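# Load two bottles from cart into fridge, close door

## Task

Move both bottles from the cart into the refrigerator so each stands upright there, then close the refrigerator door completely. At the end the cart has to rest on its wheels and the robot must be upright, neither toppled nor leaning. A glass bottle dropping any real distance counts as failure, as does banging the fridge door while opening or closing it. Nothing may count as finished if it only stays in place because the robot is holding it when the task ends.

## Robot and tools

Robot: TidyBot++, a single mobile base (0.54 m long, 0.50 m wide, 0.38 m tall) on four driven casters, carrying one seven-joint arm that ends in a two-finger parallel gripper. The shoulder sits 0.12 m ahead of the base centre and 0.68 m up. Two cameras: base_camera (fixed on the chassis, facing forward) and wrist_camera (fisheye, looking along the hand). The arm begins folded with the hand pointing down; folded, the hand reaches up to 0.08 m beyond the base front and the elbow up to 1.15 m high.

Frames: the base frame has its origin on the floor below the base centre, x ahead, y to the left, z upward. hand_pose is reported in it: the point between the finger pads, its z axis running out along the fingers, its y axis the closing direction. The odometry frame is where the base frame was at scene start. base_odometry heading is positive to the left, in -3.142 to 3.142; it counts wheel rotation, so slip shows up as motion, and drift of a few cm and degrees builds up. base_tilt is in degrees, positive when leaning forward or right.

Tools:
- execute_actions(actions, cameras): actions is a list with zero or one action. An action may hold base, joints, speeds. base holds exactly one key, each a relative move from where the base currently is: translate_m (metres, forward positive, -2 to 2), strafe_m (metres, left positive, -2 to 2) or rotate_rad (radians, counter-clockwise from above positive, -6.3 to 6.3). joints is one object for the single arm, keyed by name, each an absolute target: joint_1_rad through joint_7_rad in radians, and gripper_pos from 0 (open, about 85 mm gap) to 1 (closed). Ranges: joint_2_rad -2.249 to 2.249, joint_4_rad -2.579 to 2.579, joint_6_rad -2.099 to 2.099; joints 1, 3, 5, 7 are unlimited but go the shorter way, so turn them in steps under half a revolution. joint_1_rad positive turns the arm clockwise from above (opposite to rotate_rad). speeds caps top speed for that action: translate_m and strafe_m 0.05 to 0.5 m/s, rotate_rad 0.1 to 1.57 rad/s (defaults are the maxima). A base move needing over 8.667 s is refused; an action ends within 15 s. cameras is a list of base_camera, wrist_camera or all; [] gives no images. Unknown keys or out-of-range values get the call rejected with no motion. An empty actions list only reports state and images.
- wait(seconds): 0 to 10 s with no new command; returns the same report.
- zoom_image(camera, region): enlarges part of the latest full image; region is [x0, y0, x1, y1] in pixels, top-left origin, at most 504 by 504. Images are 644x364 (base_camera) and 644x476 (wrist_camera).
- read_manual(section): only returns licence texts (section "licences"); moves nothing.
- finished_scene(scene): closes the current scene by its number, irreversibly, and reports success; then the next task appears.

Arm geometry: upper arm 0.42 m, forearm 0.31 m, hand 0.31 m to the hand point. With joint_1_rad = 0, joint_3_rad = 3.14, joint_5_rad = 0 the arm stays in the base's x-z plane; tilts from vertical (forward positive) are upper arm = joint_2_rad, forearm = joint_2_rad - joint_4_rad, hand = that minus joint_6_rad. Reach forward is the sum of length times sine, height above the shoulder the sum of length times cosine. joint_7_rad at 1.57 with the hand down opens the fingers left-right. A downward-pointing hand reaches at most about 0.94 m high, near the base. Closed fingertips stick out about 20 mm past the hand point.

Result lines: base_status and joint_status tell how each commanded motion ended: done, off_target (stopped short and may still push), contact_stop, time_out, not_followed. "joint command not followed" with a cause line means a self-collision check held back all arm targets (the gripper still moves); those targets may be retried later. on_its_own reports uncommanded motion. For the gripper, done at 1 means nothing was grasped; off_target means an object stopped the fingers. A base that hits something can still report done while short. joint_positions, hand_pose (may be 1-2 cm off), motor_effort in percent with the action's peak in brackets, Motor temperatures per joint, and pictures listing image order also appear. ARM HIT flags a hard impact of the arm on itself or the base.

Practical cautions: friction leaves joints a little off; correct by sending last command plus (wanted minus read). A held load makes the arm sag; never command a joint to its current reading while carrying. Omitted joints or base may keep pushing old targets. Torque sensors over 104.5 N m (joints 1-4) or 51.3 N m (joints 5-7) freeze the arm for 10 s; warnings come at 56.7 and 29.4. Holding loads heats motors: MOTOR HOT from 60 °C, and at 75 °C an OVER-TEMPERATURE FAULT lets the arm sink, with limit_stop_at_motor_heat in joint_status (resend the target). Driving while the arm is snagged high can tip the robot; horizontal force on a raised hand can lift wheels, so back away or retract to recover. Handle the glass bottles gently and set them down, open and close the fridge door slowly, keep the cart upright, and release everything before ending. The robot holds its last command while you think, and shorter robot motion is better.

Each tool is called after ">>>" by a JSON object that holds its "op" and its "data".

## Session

>>> {"op": "execute_actions", "data": {"actions": [{"joints":{"joint_6_rad":0.5}}]}}

Scene clock: 1.63 s.
Motor temperatures (°C, as the motors report them): [34 37 30 34 37 43 40]
base_odometry: x=+0.000 y=+0.000 heading=+0.000 (m, m, rad; odometry frame)
base_tilt: forward=-0.1 right=+0.3 (deg)
base_status: not commanded
joint_positions: joint_1_rad=+0.038 joint_2_rad=-0.370 joint_3_rad=+3.186 joint_4_rad=-2.525 joint_5_rad=+0.016 joint_6_rad=+0.491 joint_7_rad=+1.590 gripper_pos=+0.000
joint_status: all done
motor_effort: joint_1_rad=+0(1) joint_2_rad=-6(6) joint_3_rad=+0(0) joint_4_rad=+18(18) joint_5_rad=-1(1) joint_6_rad=+10(10) joint_7_rad=+0(0) (%)
hand_pose: x=+0.5382 y=-0.0331 z=+0.8717 quat_wxyz=(+0.029, +0.739, -0.020, +0.673) (m; base frame)
pictures: base_camera, wrist_camera
Images, in order (width x height): base_camera 644x364, wrist_camera 644x476.

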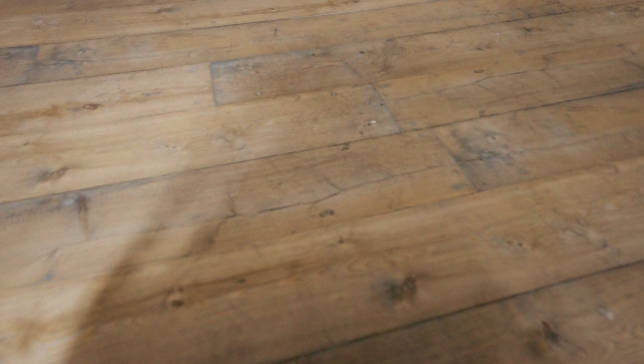

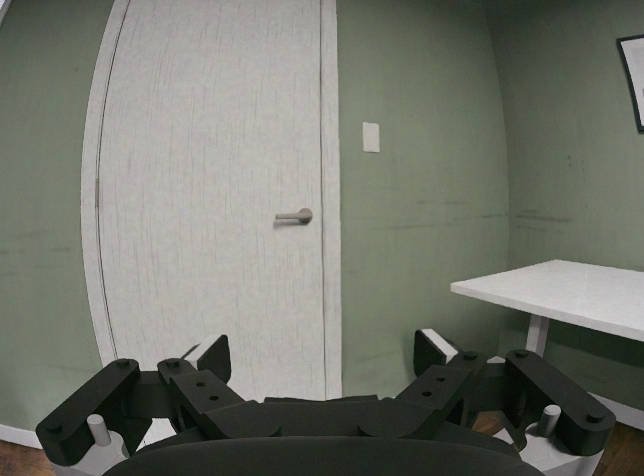

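>>> {"op": "execute_actions", "data": {"actions": [{"base":{"rotate_rad":2.1},"joints":{"joint_1_rad":0,"joint_3_rad":3.14,"joint_5_rad":-0.04}}], "cameras": ["wrist_camera"]}}

>>> {"op": "execute_actions", "data": {"actions": [{"base":{"rotate_rad":1.6}}]}}

Scene clock: 8.33 s.
Motor temperatures (°C, as the motors report them): [34 37 30 34 37 43 40]
base_odometry: x=+0.000 y=+0.000 heading=+2.099 (m, m, rad; odometry frame)
base_tilt: forward=+0.0 right=+0.4 (deg)
base_status: done
joint_positions: joint_1_rad=+0.016 joint_2_rad=-0.370 joint_3_rad=+3.149 joint_4_rad=-2.525 joint_5_rad=+0.002 joint_6_rad=+0.491 joint_7_rad=+1.590 gripper_pos=+0.000
joint_status: all done
motor_effort: joint_1_rad=+1(1) joint_2_rad=-6(8) joint_3_rad=+0(1) joint_4_rad=+18(18) joint_5_rad=-1(1) joint_6_rad=+9(10) joint_7_rad=+0(0) (%)
hand_pose: x=+0.5389 y=-0.0083 z=+0.8717 quat_wxyz=(+0.013, +0.739, -0.001, +0.673) (m; base frame)
pictures: wrist_camera
Images, in order (width x height): wrist_camera 644x476.

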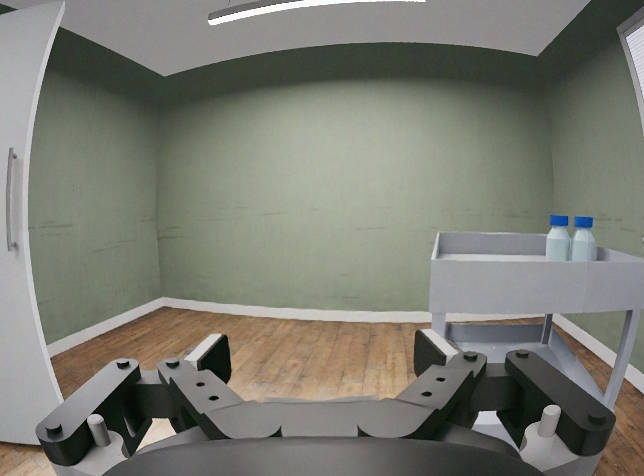

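Scene clock: 10.63 s.
Motor temperatures (°C, as the motors report them): [34 37 30 34 37 43 40]
base_odometry: x=+0.000 y=+0.000 heading=-2.584 (m, m, rad; odometry frame)
base_tilt: forward=+0.0 right=+0.4 (deg)
base_status: done
joint_positions: joint_1_rad=+0.015 joint_2_rad=-0.370 joint_3_rad=+3.147 joint_4_rad=-2.525 joint_5_rad=+0.001 joint_6_rad=+0.491 joint_7_rad=+1.590 gripper_pos=+0.000
joint_status: not commanded
motor_effort: joint_1_rad=+0(0) joint_2_rad=-5(7) joint_3_rad=+0(1) joint_4_rad=+18(18) joint_5_rad=-1(0) joint_6_rad=+9(9) joint_7_rad=+0(0) (%)
hand_pose: x=+0.5389 y=-0.0074 z=+0.8717 quat_wxyz=(+0.013, +0.739, +0.000, +0.673) (m; base frame)
pictures: base_camera, wrist_camera
Images, in order (width x height): base_camera 644x364, wrist_camera 644x476.

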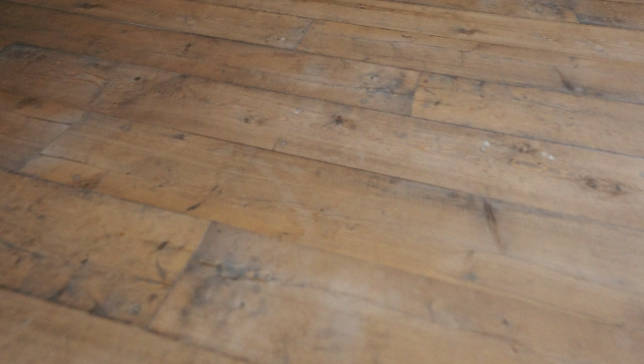

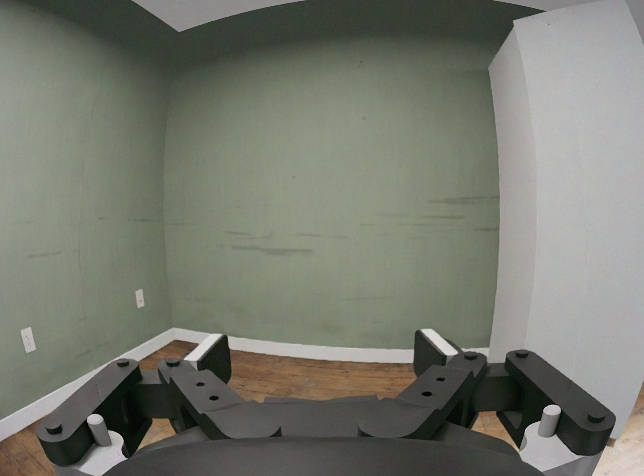

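>>> {"op": "execute_actions", "data": {"actions": [{"base":{"rotate_rad":-0.25}}]}}

Scene clock: 14.37 s.
Motor temperatures (°C, as the motors report them): [34 37 30 34 37 43 40]
base_odometry: x=+0.000 y=+0.000 heading=-2.834 (m, m, rad; odometry frame)
base_tilt: forward=-0.2 right=+0.4 (deg)
base_status: done
joint_positions: joint_1_rad=+0.015 joint_2_rad=-0.370 joint_3_rad=+3.147 joint_4_rad=-2.525 joint_5_rad=+0.001 joint_6_rad=+0.491 joint_7_rad=+1.590 gripper_pos=+0.000
joint_status: not commanded
motor_effort: joint_1_rad=+1(1) joint_2_rad=-5(6) joint_3_rad=+0(1) joint_4_rad=+18(18) joint_5_rad=-1(1) joint_6_rad=+10(9) joint_7_rad=+0(0) (%)
hand_pose: x=+0.5389 y=-0.0074 z=+0.8717 quat_wxyz=(+0.013, +0.739, -0.001, +0.673) (m; base frame)
pictures: base_camera, wrist_camera
Images, in order (width x height): base_camera 644x364, wrist_camera 644x476.

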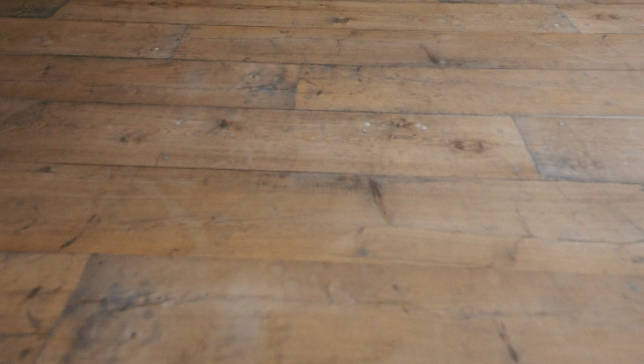

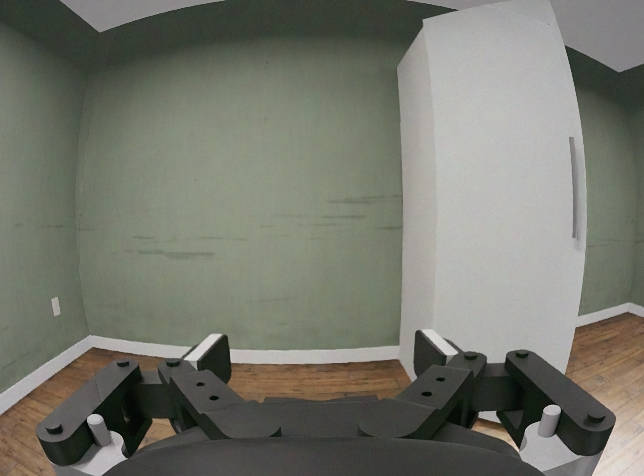

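>>> {"op": "execute_actions", "data": {"actions": [{"base":{"rotate_rad":-0.05},"joints":{"joint_7_rad":0.0,"gripper_pos":1}}], "cameras": []}}

>>> {"op": "execute_actions", "data": {"actions": [{"base":{"translate_m":0.35}}], "cameras": []}}

>>> {"op": "execute_actions", "data": {"actions": [{"base":{"strafe_m":-0.8},"speeds":{"strafe_m":0.3}}]}}

Scene clock: 26.53 s.
Motor temperatures (°C, as the motors report them): [34 37 30 34 37 43 40]
base_odometry: x=+0.000 y=+0.000 heading=-2.883 (m, m, rad; odometry frame)
base_tilt: forward=-0.1 right=+0.4 (deg)
base_status: done
joint_positions: joint_1_rad=+0.015 joint_2_rad=-0.370 joint_3_rad=+3.147 joint_4_rad=-2.525 joint_5_rad=+0.001 joint_6_rad=+0.491 joint_7_rad=-0.003 gripper_pos=+0.999
joint_status: all done
motor_effort: joint_1_rad=+0(1) joint_2_rad=-5(6) joint_3_rad=+0(2) joint_4_rad=+18(18) joint_5_rad=-1(1) joint_6_rad=+10(10) joint_7_rad=+0(1) (%)
hand_pose: x=+0.5389 y=-0.0074 z=+0.8717 quat_wxyz=(-0.472, +0.517, -0.529, +0.480) (m; base frame)
pictures: none
No camera images: the call's "cameras" was empty. Leave "cameras" out to get every camera's image.

Scene clock: 28.57 s.
Motor temperatures (°C, as the motors report them): [34 37 30 34 37 43 40]
base_odometry: x=-0.339 y=-0.090 heading=-2.882 (m, m, rad; odometry frame)
base_tilt: forward=-0.1 right=+0.4 (deg)
base_status: done
joint_positions: joint_1_rad=+0.015 joint_2_rad=-0.368 joint_3_rad=+3.147 joint_4_rad=-2.525 joint_5_rad=+0.001 joint_6_rad=+0.491 joint_7_rad=-0.003 gripper_pos=+0.999
joint_status: not commanded
motor_effort: joint_1_rad=+0(1) joint_2_rad=-6(9) joint_3_rad=+0(1) joint_4_rad=+18(19) joint_5_rad=-1(1) joint_6_rad=+10(10) joint_7_rad=+0(0) (%)
hand_pose: x=+0.5393 y=-0.0074 z=+0.8709 quat_wxyz=(-0.472, +0.517, -0.529, +0.479) (m; base frame)
pictures: none
No camera images: the call's "cameras" was empty. Leave "cameras" out to get every camera's image.

Scene clock: 32.20 s.
Motor temperatures (°C, as the motors report them): [34 37 30 34 37 43 40]
base_odometry: x=-0.545 y=+0.683 heading=-2.881 (m, m, rad; odometry frame)
base_tilt: forward=-0.1 right=+0.3 (deg)
base_status: done
joint_positions: joint_1_rad=+0.015 joint_2_rad=-0.368 joint_3_rad=+3.147 joint_4_rad=-2.525 joint_5_rad=+0.001 joint_6_rad=+0.491 joint_7_rad=-0.003 gripper_pos=+0.999
joint_status: not commanded
motor_effort: joint_1_rad=+0(2) joint_2_rad=-6(6) joint_3_rad=+0(2) joint_4_rad=+18(18) joint_5_rad=-1(1) joint_6_rad=+9(9) joint_7_rad=+0(0) (%)
hand_pose: x=+0.5393 y=-0.0073 z=+0.8709 quat_wxyz=(-0.472, +0.517, -0.529, +0.479) (m; base frame)
pictures: base_camera, wrist_camera
Images, in order (width x height): base_camera 644x364, wrist_camera 644x476.

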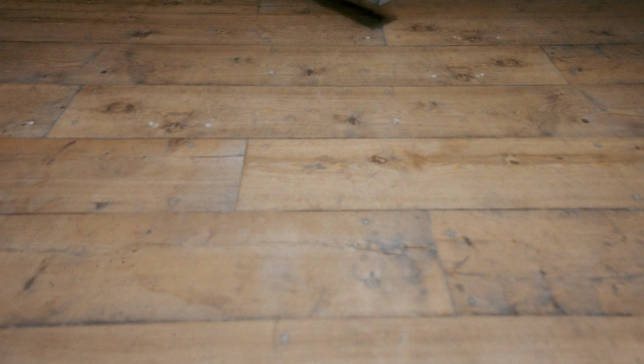

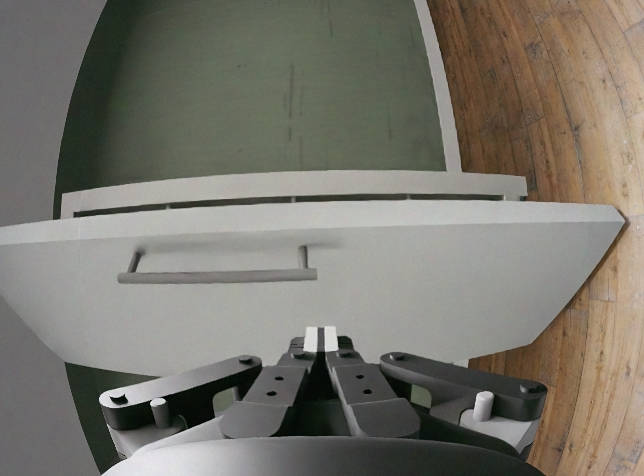

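>>> {"op": "execute_actions", "data": {"actions": [{"base":{"strafe_m":-0.25}}], "cameras": []}}

>>> {"op": "execute_actions", "data": {"actions": [{"base":{"translate_m":0.45}}]}}

Scene clock: 44.97 s.
Motor temperatures (°C, as the motors report them): [34 37 30 34 37 43 40]
base_odometry: x=-0.609 y=+0.924 heading=-2.881 (m, m, rad; odometry frame)
base_tilt: forward=-0.1 right=+0.4 (deg)
base_status: done
joint_positions: joint_1_rad=+0.015 joint_2_rad=-0.368 joint_3_rad=+3.147 joint_4_rad=-2.525 joint_5_rad=+0.001 joint_6_rad=+0.491 joint_7_rad=-0.003 gripper_pos=+0.999
joint_status: not commanded
motor_effort: joint_1_rad=+0(1) joint_2_rad=-5(7) joint_3_rad=+1(2) joint_4_rad=+18(18) joint_5_rad=-1(1) joint_6_rad=+9(10) joint_7_rad=+0(0) (%)
hand_pose: x=+0.5393 y=-0.0073 z=+0.8709 quat_wxyz=(-0.472, +0.517, -0.529, +0.479) (m; base frame)
pictures: none
No camera images: the call's "cameras" was empty. Leave "cameras" out to get every camera's image.

Scene clock: 47.23 s.
Motor temperatures (°C, as the motors report them): [34 37 30 34 37 43 40]
base_odometry: x=-1.044 y=+0.809 heading=-2.882 (m, m, rad; odometry frame)
base_tilt: forward=-0.2 right=+0.4 (deg)
base_status: done
joint_positions: joint_1_rad=+0.015 joint_2_rad=-0.367 joint_3_rad=+3.147 joint_4_rad=-2.525 joint_5_rad=+0.001 joint_6_rad=+0.491 joint_7_rad=-0.003 gripper_pos=+0.999
joint_status: not commanded
motor_effort: joint_1_rad=+1(1) joint_2_rad=-5(8) joint_3_rad=+0(0) joint_4_rad=+18(19) joint_5_rad=-1(1) joint_6_rad=+10(10) joint_7_rad=+0(0) (%)
hand_pose: x=+0.5394 y=-0.0073 z=+0.8705 quat_wxyz=(-0.472, +0.517, -0.530, +0.479) (m; base frame)
pictures: base_camera, wrist_camera
Images, in order (width x height): base_camera 644x364, wrist_camera 644x476.

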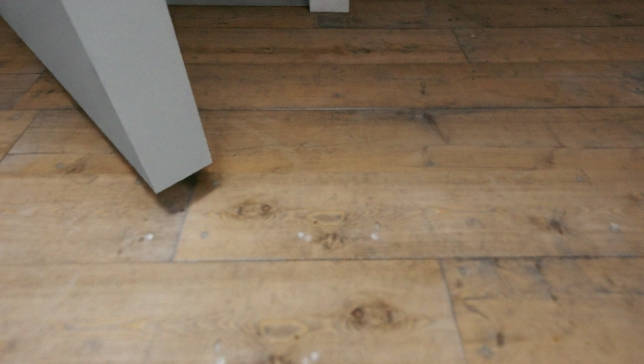

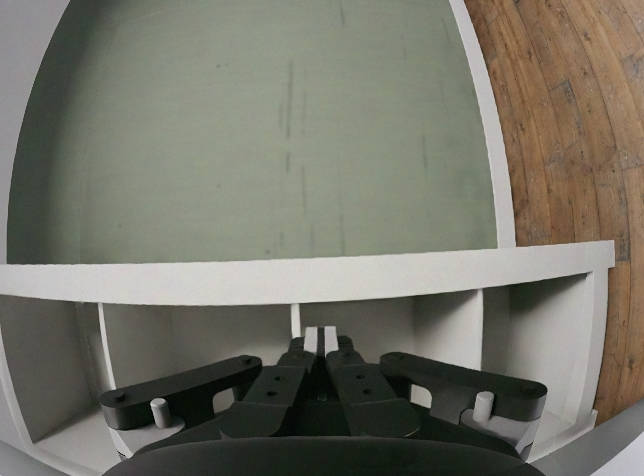

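>>> {"op": "execute_actions", "data": {"actions": [{"base":{"translate_m":0.17},"speeds":{"translate_m":0.2}}], "cameras": []}}

>>> {"op": "execute_actions", "data": {"actions": [{"joints":{"joint_1_rad":-0.35}}], "cameras": []}}

>>> {"op": "execute_actions", "data": {"actions": [{"base":{"strafe_m":0.15},"speeds":{"strafe_m":0.05}}]}}

Scene clock: 55.03 s.
Motor temperatures (°C, as the motors report them): [34 37 30 34 37 43 40]
base_odometry: x=-1.209 y=+0.765 heading=-2.882 (m, m, rad; odometry frame)
base_tilt: forward=-0.1 right=+0.3 (deg)
base_status: done
joint_positions: joint_1_rad=+0.015 joint_2_rad=-0.368 joint_3_rad=+3.147 joint_4_rad=-2.525 joint_5_rad=+0.001 joint_6_rad=+0.491 joint_7_rad=-0.003 gripper_pos=+0.999
joint_status: not commanded
motor_effort: joint_1_rad=+0(0) joint_2_rad=-6(8) joint_3_rad=+0(1) joint_4_rad=+18(19) joint_5_rad=-1(1) joint_6_rad=+10(10) joint_7_rad=+1(0) (%)
hand_pose: x=+0.5394 y=-0.0073 z=+0.8706 quat_wxyz=(-0.472, +0.517, -0.529, +0.479) (m; base frame)
pictures: none
No camera images: the call's "cameras" was empty. Leave "cameras" out to get every camera's image.

Scene clock: 56.50 s.
Motor temperatures (°C, as the motors report them): [34 37 30 34 37 43 40]
base_odometry: x=-1.209 y=+0.765 heading=-2.882 (m, m, rad; odometry frame)
base_tilt: forward=-0.1 right=+0.4 (deg)
base_status: not commanded
joint_positions: joint_1_rad=-0.328 joint_2_rad=-0.368 joint_3_rad=+3.147 joint_4_rad=-2.525 joint_5_rad=+0.001 joint_6_rad=+0.491 joint_7_rad=-0.003 gripper_pos=+0.999
joint_status: all done
motor_effort: joint_1_rad=+0(1) joint_2_rad=-6(6) joint_3_rad=+0(1) joint_4_rad=+18(18) joint_5_rad=-1(1) joint_6_rad=+10(10) joint_7_rad=+0(0) (%)
hand_pose: x=+0.5174 y=+0.1344 z=+0.8706 quat_wxyz=(-0.547, +0.600, -0.434, +0.392) (m; base frame)
pictures: none
No camera images: the call's "cameras" was empty. Leave "cameras" out to get every camera's image.

Scene clock: 62.53 s.
Motor temperatures (°C, as the motors report them): [34 37 30 34 37 43 40]
base_odometry: x=-1.171 y=+0.623 heading=-2.882 (m, m, rad; odometry frame)
base_tilt: forward=-0.2 right=+0.5 (deg)
base_status: strafe_m time_out (by the wheels' count: +0.147 of +0.150)
joint_positions: joint_1_rad=-0.248 joint_2_rad=-0.385 joint_3_rad=+3.287 joint_4_rad=-2.538 joint_5_rad=-0.047 joint_6_rad=+0.491 joint_7_rad=-0.003 gripper_pos=+0.999
joint_status: not commanded
motor_effort: joint_1_rad=-22(24) joint_2_rad=-4(7) joint_3_rad=-28(31) joint_4_rad=+18(23) joint_5_rad=+6(7) joint_6_rad=+8(10) joint_7_rad=+0(1) (%)
hand_pose: x=+0.5348 y=+0.0314 z=+0.8688 quat_wxyz=(-0.519, +0.523, -0.524, +0.427) (m; base frame)
pictures: base_camera, wrist_camera
Images, in order (width x height): base_camera 644x364, wrist_camera 644x476.

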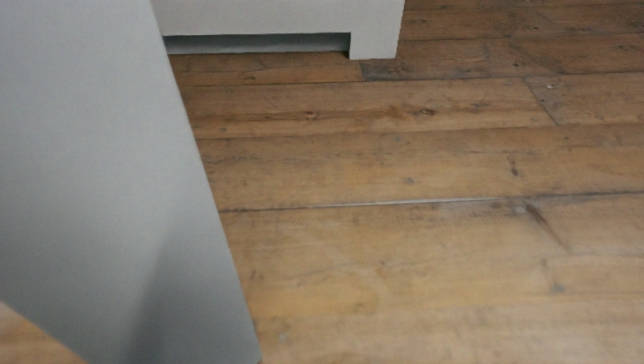

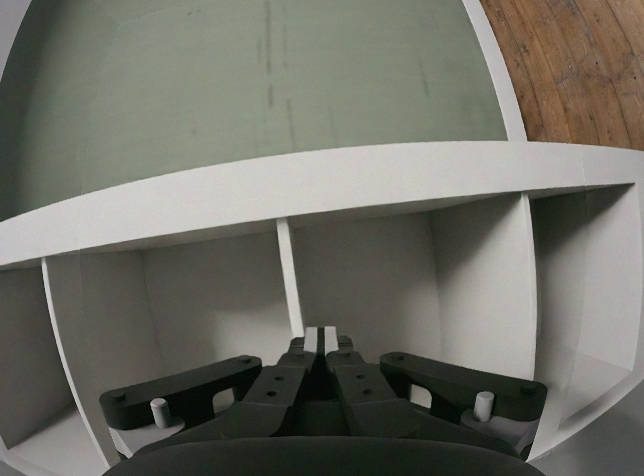

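Same wedge as before; the same back-off-and-sweep fix.

>>> {"op": "execute_actions", "data": {"actions": [{"base":{"translate_m":-0.2},"joints":{"joint_1_rad":-0.55,"joint_3_rad":3.13},"speeds":{"translate_m":0.05}}]}}

Scene clock: 69.20 s.
Motor temperatures (°C, as the motors report them): [34 37 30 34 37 43 40]
base_odometry: x=-0.978 y=+0.674 heading=-2.882 (m, m, rad; odometry frame)
base_tilt: forward=-0.2 right=+0.3 (deg)
base_status: done
joint_positions: joint_1_rad=-0.532 joint_2_rad=-0.371 joint_3_rad=+3.141 joint_4_rad=-2.524 joint_5_rad=-0.047 joint_6_rad=+0.491 joint_7_rad=-0.003 gripper_pos=+0.999
joint_status: all done
motor_effort: joint_1_rad=+1(21) joint_2_rad=-6(9) joint_3_rad=+0(25) joint_4_rad=+18(19) joint_5_rad=-1(6) joint_6_rad=+9(10) joint_7_rad=+0(0) (%)
hand_pose: x=+0.4834 y=+0.2085 z=+0.8728 quat_wxyz=(-0.589, +0.629, -0.387, +0.329) (m; base frame)
pictures: base_camera, wrist_camera
Images, in order (width x height): base_camera 644x364, wrist_camera 644x476.

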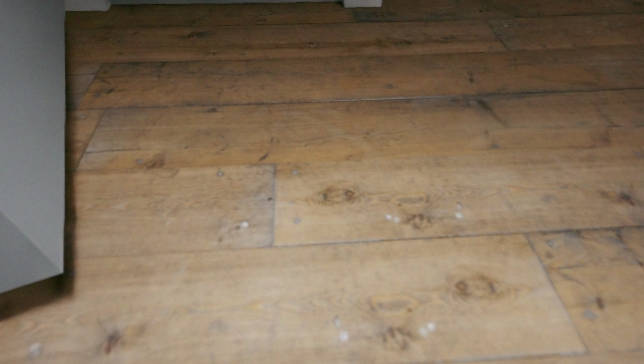

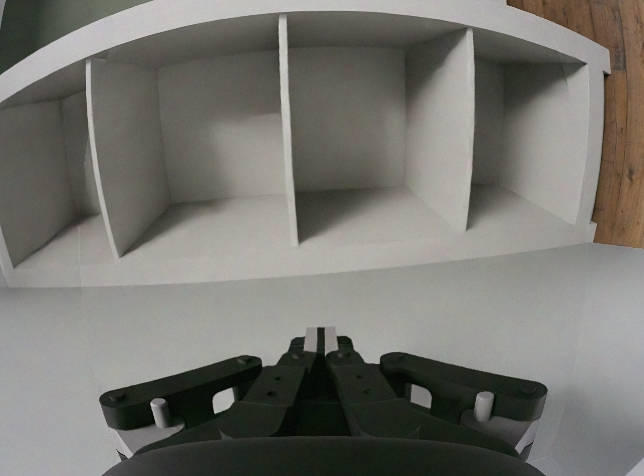

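>>> {"op": "execute_actions", "data": {"actions": [{"base":{"strafe_m":0.3},"speeds":{"strafe_m":0.06}}]}}

Scene clock: 85.37 s.
Motor temperatures (°C, as the motors report them): [34 37 30 34 37 43 40]
base_odometry: x=-0.901 y=+0.384 heading=-2.883 (m, m, rad; odometry frame)
base_tilt: forward=-0.1 right=+0.4 (deg)
base_status: done
joint_positions: joint_1_rad=-0.453 joint_2_rad=-0.380 joint_3_rad=+3.243 joint_4_rad=-2.536 joint_5_rad=-0.078 joint_6_rad=+0.491 joint_7_rad=-0.003 gripper_pos=+0.999
joint_status: not commanded
motor_effort: joint_1_rad=-20(22) joint_2_rad=-3(10) joint_3_rad=-21(24) joint_4_rad=+20(27) joint_5_rad=+10(12) joint_6_rad=+7(11) joint_7_rad=+0(1) (%)
hand_pose: x=+0.5156 y=+0.1304 z=+0.8684 quat_wxyz=(-0.565, +0.578, -0.464, +0.362) (m; base frame)
pictures: base_camera, wrist_camera
Images, in order (width x height): base_camera 644x364, wrist_camera 644x476.

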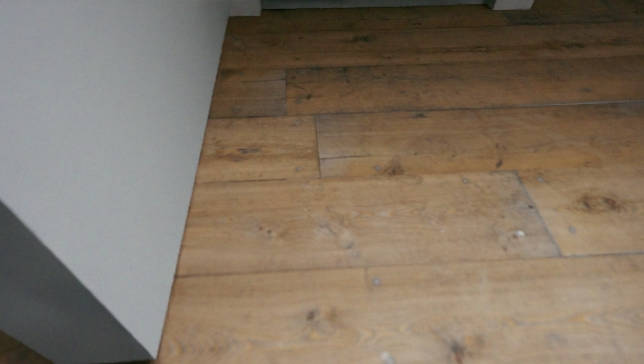

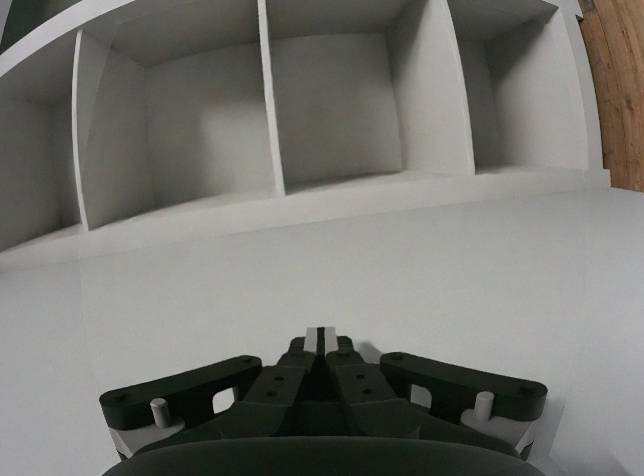

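>>> {"op": "execute_actions", "data": {"actions": [{"base":{"strafe_m":-0.12},"joints":{"joint_1_rad":0.0,"joint_3_rad":3.14}}], "cameras": []}}

>>> {"op": "execute_actions", "data": {"actions": [{"base":{"translate_m":-0.7},"joints":{"joint_7_rad":1.57,"gripper_pos":0,"joint_5_rad":-0.03}}], "cameras": []}}

>>> {"op": "execute_actions", "data": {"actions": [{"base":{"rotate_rad":-1.5}}]}}

Scene clock: 94.47 s.
Motor temperatures (°C, as the motors report them): [34 37 30 34 37 43 40]
base_odometry: x=-0.931 y=+0.500 heading=-2.883 (m, m, rad; odometry frame)
base_tilt: forward=-0.1 right=+0.5 (deg)
base_status: done
joint_positions: joint_1_rad=-0.022 joint_2_rad=-0.375 joint_3_rad=+3.129 joint_4_rad=-2.532 joint_5_rad=-0.078 joint_6_rad=+0.491 joint_7_rad=-0.003 gripper_pos=+0.999
joint_status: all done
motor_effort: joint_1_rad=+0(19) joint_2_rad=-6(6) joint_3_rad=+0(21) joint_4_rad=+18(20) joint_5_rad=+0(10) joint_6_rad=+10(10) joint_7_rad=+1(0) (%)
hand_pose: x=+0.5364 y=+0.0047 z=+0.8693 quat_wxyz=(-0.489, +0.505, -0.541, +0.461) (m; base frame)
pictures: none
No camera images: the call's "cameras" was empty. Leave "cameras" out to get every camera's image.

Scene clock: 97.23 s.
Motor temperatures (°C, as the motors report them): [34 37 30 34 37 43 40]
base_odometry: x=-0.255 y=+0.680 heading=-2.883 (m, m, rad; odometry frame)
base_tilt: forward=-0.1 right=+0.4 (deg)
base_status: done
joint_positions: joint_1_rad=-0.020 joint_2_rad=-0.374 joint_3_rad=+3.130 joint_4_rad=-2.532 joint_5_rad=-0.072 joint_6_rad=+0.491 joint_7_rad=+1.573 gripper_pos=+0.000
joint_status: all done
motor_effort: joint_1_rad=+1(2) joint_2_rad=-6(10) joint_3_rad=+0(2) joint_4_rad=+18(20) joint_5_rad=-1(0) joint_6_rad=+9(10) joint_7_rad=+0(0) (%)
hand_pose: x=+0.5366 y=+0.0044 z=+0.8695 quat_wxyz=(-0.017, +0.740, -0.021, +0.672) (m; base frame)
pictures: none
No camera images: the call's "cameras" was empty. Leave "cameras" out to get every camera's image.

Scene clock: 99.47 s.
Motor temperatures (°C, as the motors report them): [34 37 30 34 37 43 40]
base_odometry: x=-0.255 y=+0.680 heading=+1.901 (m, m, rad; odometry frame)
base_tilt: forward=-0.1 right=+0.4 (deg)
base_status: done
joint_positions: joint_1_rad=-0.017 joint_2_rad=-0.374 joint_3_rad=+3.132 joint_4_rad=-2.532 joint_5_rad=-0.071 joint_6_rad=+0.491 joint_7_rad=+1.573 gripper_pos=+0.000
joint_status: not commanded
motor_effort: joint_1_rad=+1(2) joint_2_rad=-5(7) joint_3_rad=+0(2) joint_4_rad=+18(18) joint_5_rad=-1(0) joint_6_rad=+9(10) joint_7_rad=+0(1) (%)
hand_pose: x=+0.5366 y=+0.0025 z=+0.8696 quat_wxyz=(-0.015, +0.740, -0.023, +0.672) (m; base frame)
pictures: base_camera, wrist_camera
Images, in order (width x height): base_camera 644x364, wrist_camera 644x476.

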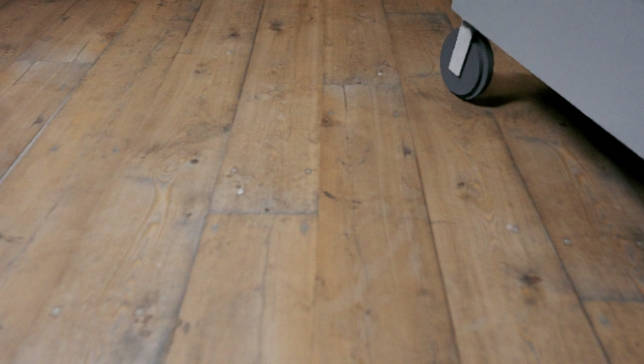

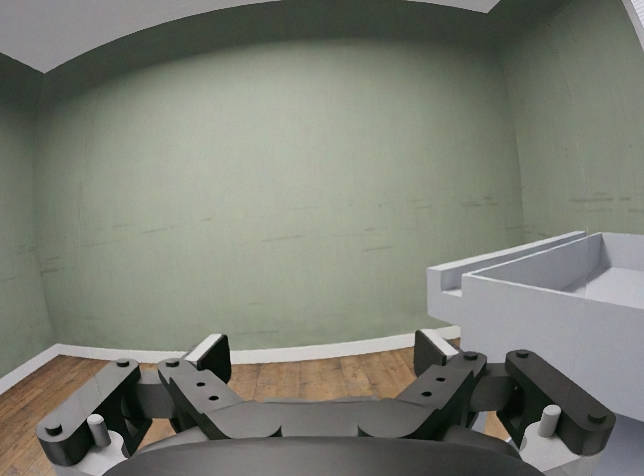

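>>> {"op": "execute_actions", "data": {"actions": [{"base":{"translate_m":-0.3}}], "cameras": []}}

>>> {"op": "execute_actions", "data": {"actions": [{"base":{"rotate_rad":-0.55}}]}}

Scene clock: 104.57 s.
Motor temperatures (°C, as the motors report them): [34 37 30 34 37 43 40]
base_odometry: x=-0.158 y=+0.396 heading=+1.900 (m, m, rad; odometry frame)
base_tilt: forward=-0.1 right=+0.3 (deg)
base_status: done
joint_positions: joint_1_rad=-0.017 joint_2_rad=-0.375 joint_3_rad=+3.132 joint_4_rad=-2.531 joint_5_rad=-0.071 joint_6_rad=+0.491 joint_7_rad=+1.573 gripper_pos=+0.000
joint_status: not commanded
motor_effort: joint_1_rad=+0(0) joint_2_rad=-5(9) joint_3_rad=+0(0) joint_4_rad=+18(19) joint_5_rad=-1(1) joint_6_rad=+10(10) joint_7_rad=+0(0) (%)
hand_pose: x=+0.5366 y=+0.0025 z=+0.8699 quat_wxyz=(-0.015, +0.740, -0.023, +0.672) (m; base frame)
pictures: none
No camera images: the call's "cameras" was empty. Leave "cameras" out to get every camera's image.

Scene clock: 106.03 s.
Motor temperatures (°C, as the motors report them): [34 37 30 35 37 43 40]
base_odometry: x=-0.158 y=+0.396 heading=+1.351 (m, m, rad; odometry frame)
base_tilt: forward=-0.1 right=+0.4 (deg)
base_status: done
joint_positions: joint_1_rad=-0.016 joint_2_rad=-0.375 joint_3_rad=+3.133 joint_4_rad=-2.531 joint_5_rad=-0.071 joint_6_rad=+0.491 joint_7_rad=+1.573 gripper_pos=+0.000
joint_status: not commanded
motor_effort: joint_1_rad=+1(2) joint_2_rad=-6(6) joint_3_rad=+0(2) joint_4_rad=+18(18) joint_5_rad=-1(0) joint_6_rad=+9(10) joint_7_rad=+0(0) (%)
hand_pose: x=+0.5366 y=+0.0014 z=+0.8699 quat_wxyz=(-0.015, +0.740, -0.024, +0.672) (m; base frame)
pictures: base_camera, wrist_camera
Images, in order (width x height): base_camera 644x364, wrist_camera 644x476.

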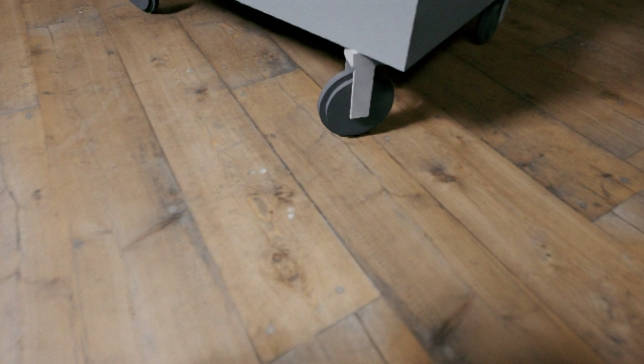

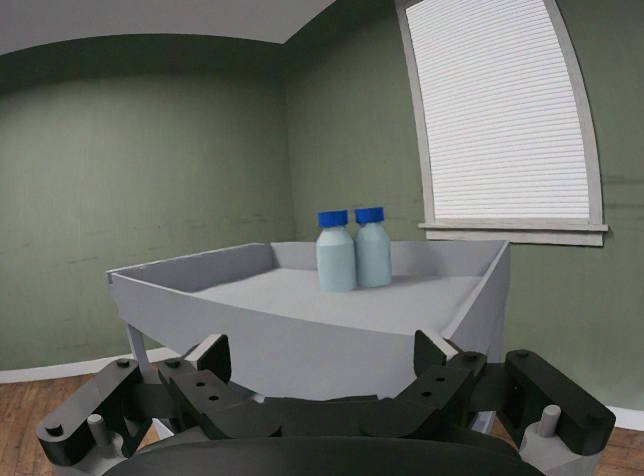

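>>> {"op": "execute_actions", "data": {"actions": [{"base":{"translate_m":0.08},"joints":{"joint_2_rad":-0.2,"joint_4_rad":-2.33,"joint_6_rad":0.57,"gripper_pos":0.2}}]}}

Scene clock: 116.47 s.
Motor temperatures (°C, as the motors report them): [34 37 30 35 37 43 40]
base_odometry: x=-0.140 y=+0.474 heading=+1.350 (m, m, rad; odometry frame)
base_tilt: forward=-0.2 right=+0.4 (deg)
base_status: done
joint_positions: joint_1_rad=-0.016 joint_2_rad=-0.202 joint_3_rad=+3.133 joint_4_rad=-2.333 joint_5_rad=-0.071 joint_6_rad=+0.541 joint_7_rad=+1.573 gripper_pos=+0.200
joint_status: all done
motor_effort: joint_1_rad=+0(0) joint_2_rad=-11(14) joint_3_rad=+0(1) joint_4_rad=+18(20) joint_5_rad=-1(1) joint_6_rad=+10(11) joint_7_rad=+0(0) (%)
hand_pose: x=+0.6118 y=+0.0023 z=+0.9205 quat_wxyz=(-0.015, +0.714, -0.024, +0.700) (m; base frame)
pictures: base_camera, wrist_camera
Images, in order (width x height): base_camera 644x364, wrist_camera 644x476.

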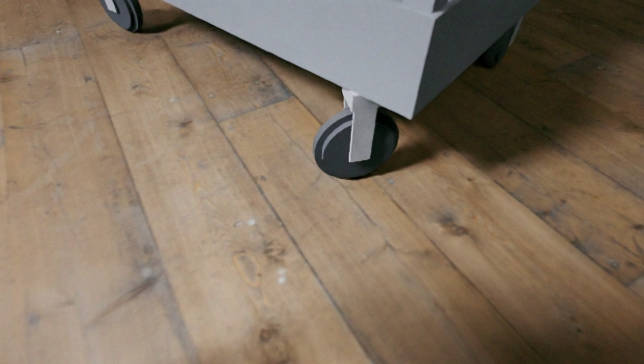

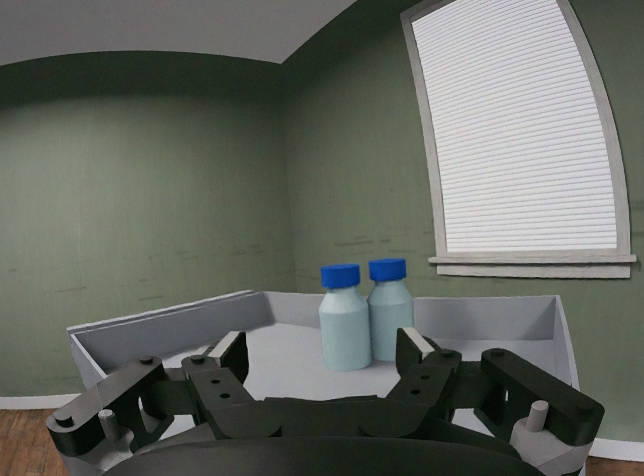

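>>> {"op": "execute_actions", "data": {"actions": [{"base":{"strafe_m":-0.015},"joints":{"joint_2_rad":0.1,"joint_4_rad":-2.1,"joint_6_rad":0.62}}]}}

Scene clock: 130.57 s.
Motor temperatures (°C, as the motors report them): [34 37 30 35 37 43 40]
base_odometry: x=-0.126 y=+0.471 heading=+1.350 (m, m, rad; odometry frame)
base_tilt: forward=-0.2 right=+0.4 (deg)
base_status: done
joint_positions: joint_1_rad=-0.015 joint_2_rad=+0.094 joint_3_rad=+3.134 joint_4_rad=-2.112 joint_5_rad=-0.070 joint_6_rad=+0.589 joint_7_rad=+1.573 gripper_pos=+0.200
joint_status: all done
motor_effort: joint_1_rad=+0(2) joint_2_rad=-21(22) joint_3_rad=+0(1) joint_4_rad=+18(18) joint_5_rad=-1(0) joint_6_rad=+10(10) joint_7_rad=+0(0) (%)
hand_pose: x=+0.7223 y=+0.0026 z=+0.8997 quat_wxyz=(-0.013, +0.723, -0.026, +0.690) (m; base frame)
pictures: base_camera, wrist_camera
Images, in order (width x height): base_camera 644x364, wrist_camera 644x476.

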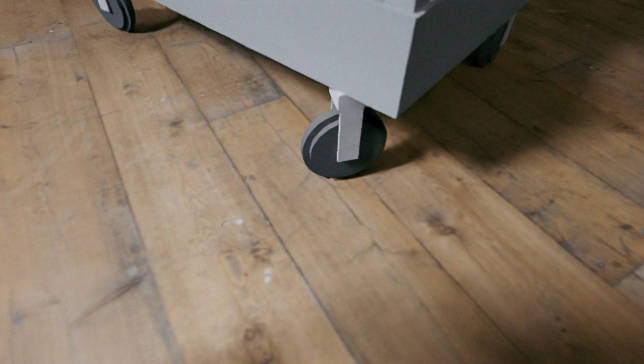

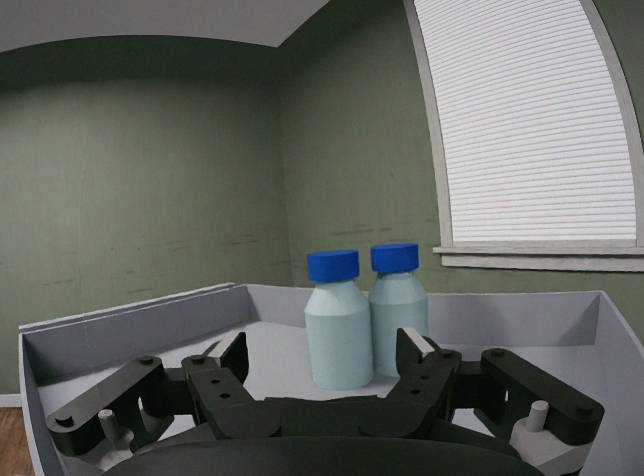

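>>> {"op": "execute_actions", "data": {"actions": [{"base":{"translate_m":0.1},"joints":{"joint_6_rad":0.67},"speeds":{"translate_m":0.07}}], "cameras": ["wrist_camera"]}}

Scene clock: 137.90 s.
Motor temperatures (°C, as the motors report them): [34 37 30 35 37 44 40]
base_odometry: x=-0.103 y=+0.568 heading=+1.350 (m, m, rad; odometry frame)
base_tilt: forward=-0.1 right=+0.4 (deg)
base_status: done
joint_positions: joint_1_rad=-0.015 joint_2_rad=+0.095 joint_3_rad=+3.134 joint_4_rad=-2.107 joint_5_rad=-0.070 joint_6_rad=+0.645 joint_7_rad=+1.573 gripper_pos=+0.200
joint_status: all done
motor_effort: joint_1_rad=+0(2) joint_2_rad=-21(23) joint_3_rad=+0(2) joint_4_rad=+18(20) joint_5_rad=-1(1) joint_6_rad=+9(11) joint_7_rad=+0(0) (%)
hand_pose: x=+0.7237 y=+0.0016 z=+0.9195 quat_wxyz=(-0.013, +0.702, -0.026, +0.712) (m; base frame)
pictures: wrist_camera
Images, in order (width x height): wrist_camera 644x476.

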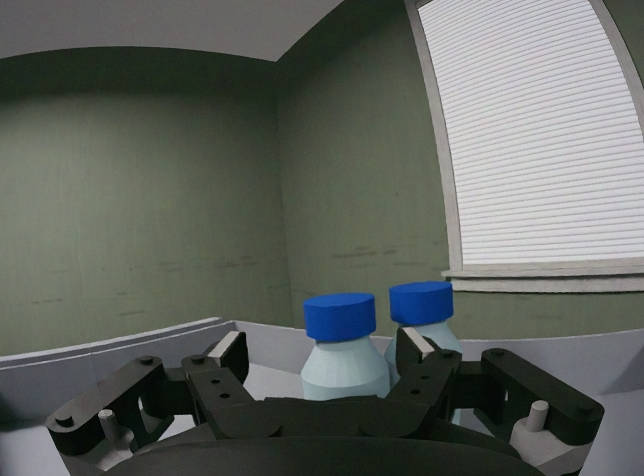

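>>> {"op": "execute_actions", "data": {"actions": [{"base":{"strafe_m":-0.012},"joints":{"gripper_pos":0.31}}], "cameras": ["wrist_camera"]}}

>>> {"op": "execute_actions", "data": {"actions": [{"base":{"translate_m":0.05},"speeds":{"translate_m":0.05}}], "cameras": ["wrist_camera"]}}

Scene clock: 144.73 s.
Motor temperatures (°C, as the motors report them): [34 37 30 35 37 44 40]
base_odometry: x=-0.092 y=+0.566 heading=+1.350 (m, m, rad; odometry frame)
base_tilt: forward=-0.2 right=+0.4 (deg)
base_status: done
joint_positions: joint_1_rad=-0.013 joint_2_rad=+0.095 joint_3_rad=+3.135 joint_4_rad=-2.107 joint_5_rad=-0.070 joint_6_rad=+0.645 joint_7_rad=+1.573 gripper_pos=+0.310
joint_status: all done
motor_effort: joint_1_rad=+0(5) joint_2_rad=-22(23) joint_3_rad=+0(3) joint_4_rad=+18(18) joint_5_rad=-1(0) joint_6_rad=+10(10) joint_7_rad=+0(0) (%)
hand_pose: x=+0.7237 y=-0.0001 z=+0.9195 quat_wxyz=(-0.012, +0.702, -0.027, +0.712) (m; base frame)
pictures: wrist_camera
Images, in order (width x height): wrist_camera 644x476.

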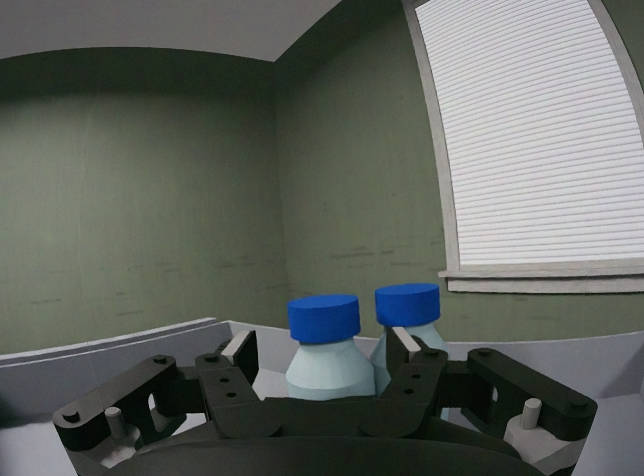

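Scene clock: 146.20 s.
Motor temperatures (°C, as the motors report them): [34 37 30 35 37 44 40]
base_odometry: x=-0.080 y=+0.615 heading=+1.350 (m, m, rad; odometry frame)
base_tilt: forward=+0.0 right=+0.3 (deg)
base_status: done
joint_positions: joint_1_rad=-0.013 joint_2_rad=+0.095 joint_3_rad=+3.135 joint_4_rad=-2.106 joint_5_rad=-0.070 joint_6_rad=+0.646 joint_7_rad=+1.573 gripper_pos=+0.310
joint_status: not commanded
motor_effort: joint_1_rad=+0(3) joint_2_rad=-21(24) joint_3_rad=+0(2) joint_4_rad=+18(19) joint_5_rad=-1(0) joint_6_rad=+9(10) joint_7_rad=+0(0) (%)
hand_pose: x=+0.7239 y=-0.0002 z=+0.9195 quat_wxyz=(-0.012, +0.702, -0.027, +0.712) (m; base frame)
pictures: wrist_camera
Images, in order (width x height): wrist_camera 644x476.

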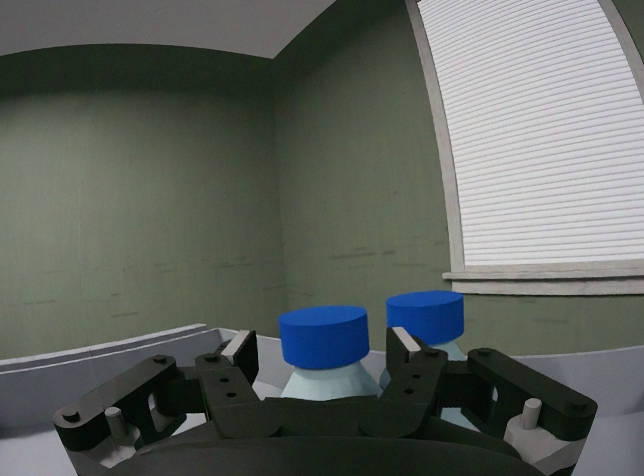

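>>> {"op": "execute_actions", "data": {"actions": [{"base":{"translate_m":0.05},"speeds":{"translate_m":0.05}}]}}

Scene clock: 150.30 s.
Motor temperatures (°C, as the motors report them): [34 37 30 35 37 44 40]
base_odometry: x=-0.069 y=+0.664 heading=+1.349 (m, m, rad; odometry frame)
base_tilt: forward=-0.1 right=+0.3 (deg)
base_status: done
joint_positions: joint_1_rad=-0.013 joint_2_rad=+0.095 joint_3_rad=+3.135 joint_4_rad=-2.106 joint_5_rad=-0.070 joint_6_rad=+0.646 joint_7_rad=+1.573 gripper_pos=+0.310
joint_status: not commanded
motor_effort: joint_1_rad=+1(1) joint_2_rad=-21(23) joint_3_rad=+0(1) joint_4_rad=+18(18) joint_5_rad=-1(0) joint_6_rad=+9(10) joint_7_rad=+0(0) (%)
hand_pose: x=+0.7240 y=-0.0001 z=+0.9193 quat_wxyz=(-0.012, +0.702, -0.027, +0.712) (m; base frame)
pictures: base_camera, wrist_camera
Images, in order (width x height): base_camera 644x364, wrist_camera 644x476.

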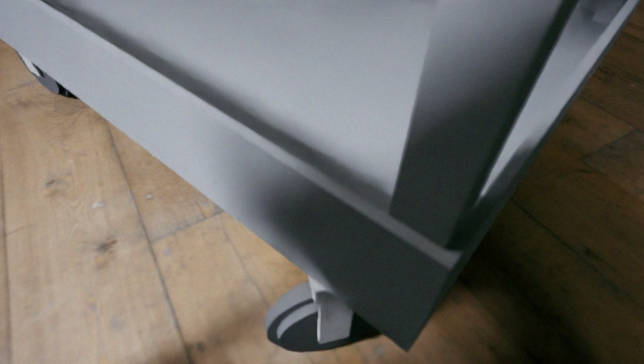

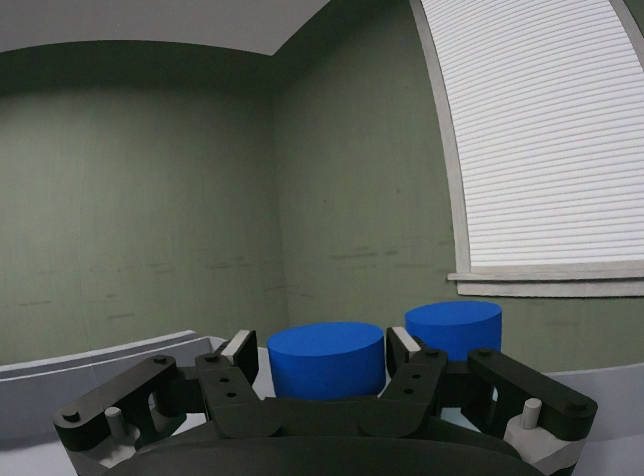

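>>> {"op": "execute_actions", "data": {"actions": [{"base":{"translate_m":0.025},"joints":{"joint_6_rad":0.58},"speeds":{"translate_m":0.05}}], "cameras": ["wrist_camera"]}}

>>> {"op": "execute_actions", "data": {"actions": [{"joints":{"gripper_pos":1}}], "cameras": ["wrist_camera"]}}

Scene clock: 157.00 s.
Motor temperatures (°C, as the motors report them): [34 37 30 35 37 44 40]
base_odometry: x=-0.063 y=+0.688 heading=+1.349 (m, m, rad; odometry frame)
base_tilt: forward=-0.1 right=+0.4 (deg)
base_status: done
joint_positions: joint_1_rad=-0.013 joint_2_rad=+0.097 joint_3_rad=+3.135 joint_4_rad=-2.106 joint_5_rad=-0.070 joint_6_rad=+0.605 joint_7_rad=+1.573 gripper_pos=+0.310
joint_status: all done
motor_effort: joint_1_rad=+1(1) joint_2_rad=-21(24) joint_3_rad=+0(1) joint_4_rad=+18(18) joint_5_rad=-1(0) joint_6_rad=+10(10) joint_7_rad=+0(0) (%)
hand_pose: x=+0.7242 y=+0.0006 z=+0.9062 quat_wxyz=(-0.012, +0.716, -0.027, +0.697) (m; base frame)
pictures: wrist_camera
Images, in order (width x height): wrist_camera 644x476.

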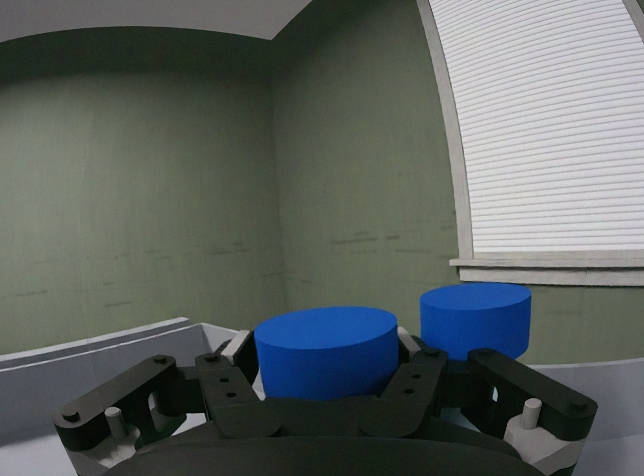

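Scene clock: 157.93 s.
Motor temperatures (°C, as the motors report them): [34 37 30 35 37 44 40]
base_odometry: x=-0.063 y=+0.688 heading=+1.349 (m, m, rad; odometry frame)
base_tilt: forward=-0.1 right=+0.4 (deg)
base_status: not commanded
joint_positions: joint_1_rad=-0.013 joint_2_rad=+0.097 joint_3_rad=+3.135 joint_4_rad=-2.106 joint_5_rad=-0.070 joint_6_rad=+0.605 joint_7_rad=+1.573 gripper_pos=+0.424
joint_status: gripper_pos off_target (ended at +0.424, target +1.000)
motor_effort: joint_1_rad=+0(1) joint_2_rad=-21(22) joint_3_rad=+0(1) joint_4_rad=+18(18) joint_5_rad=-1(0) joint_6_rad=+10(10) joint_7_rad=+0(0) (%)
hand_pose: x=+0.7242 y=+0.0006 z=+0.9062 quat_wxyz=(-0.012, +0.716, -0.027, +0.697) (m; base frame)
pictures: wrist_camera
Images, in order (width x height): wrist_camera 644x476.

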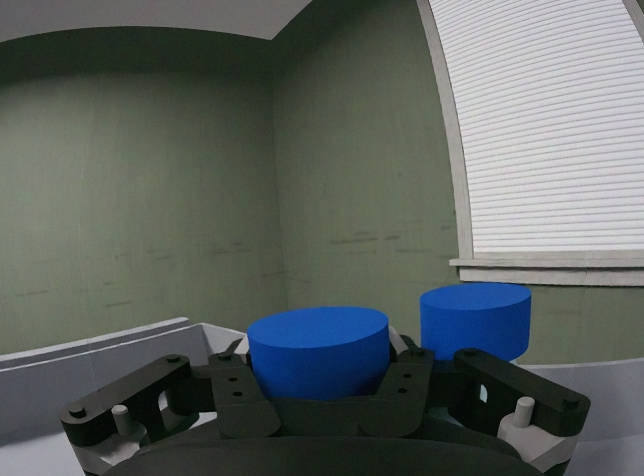

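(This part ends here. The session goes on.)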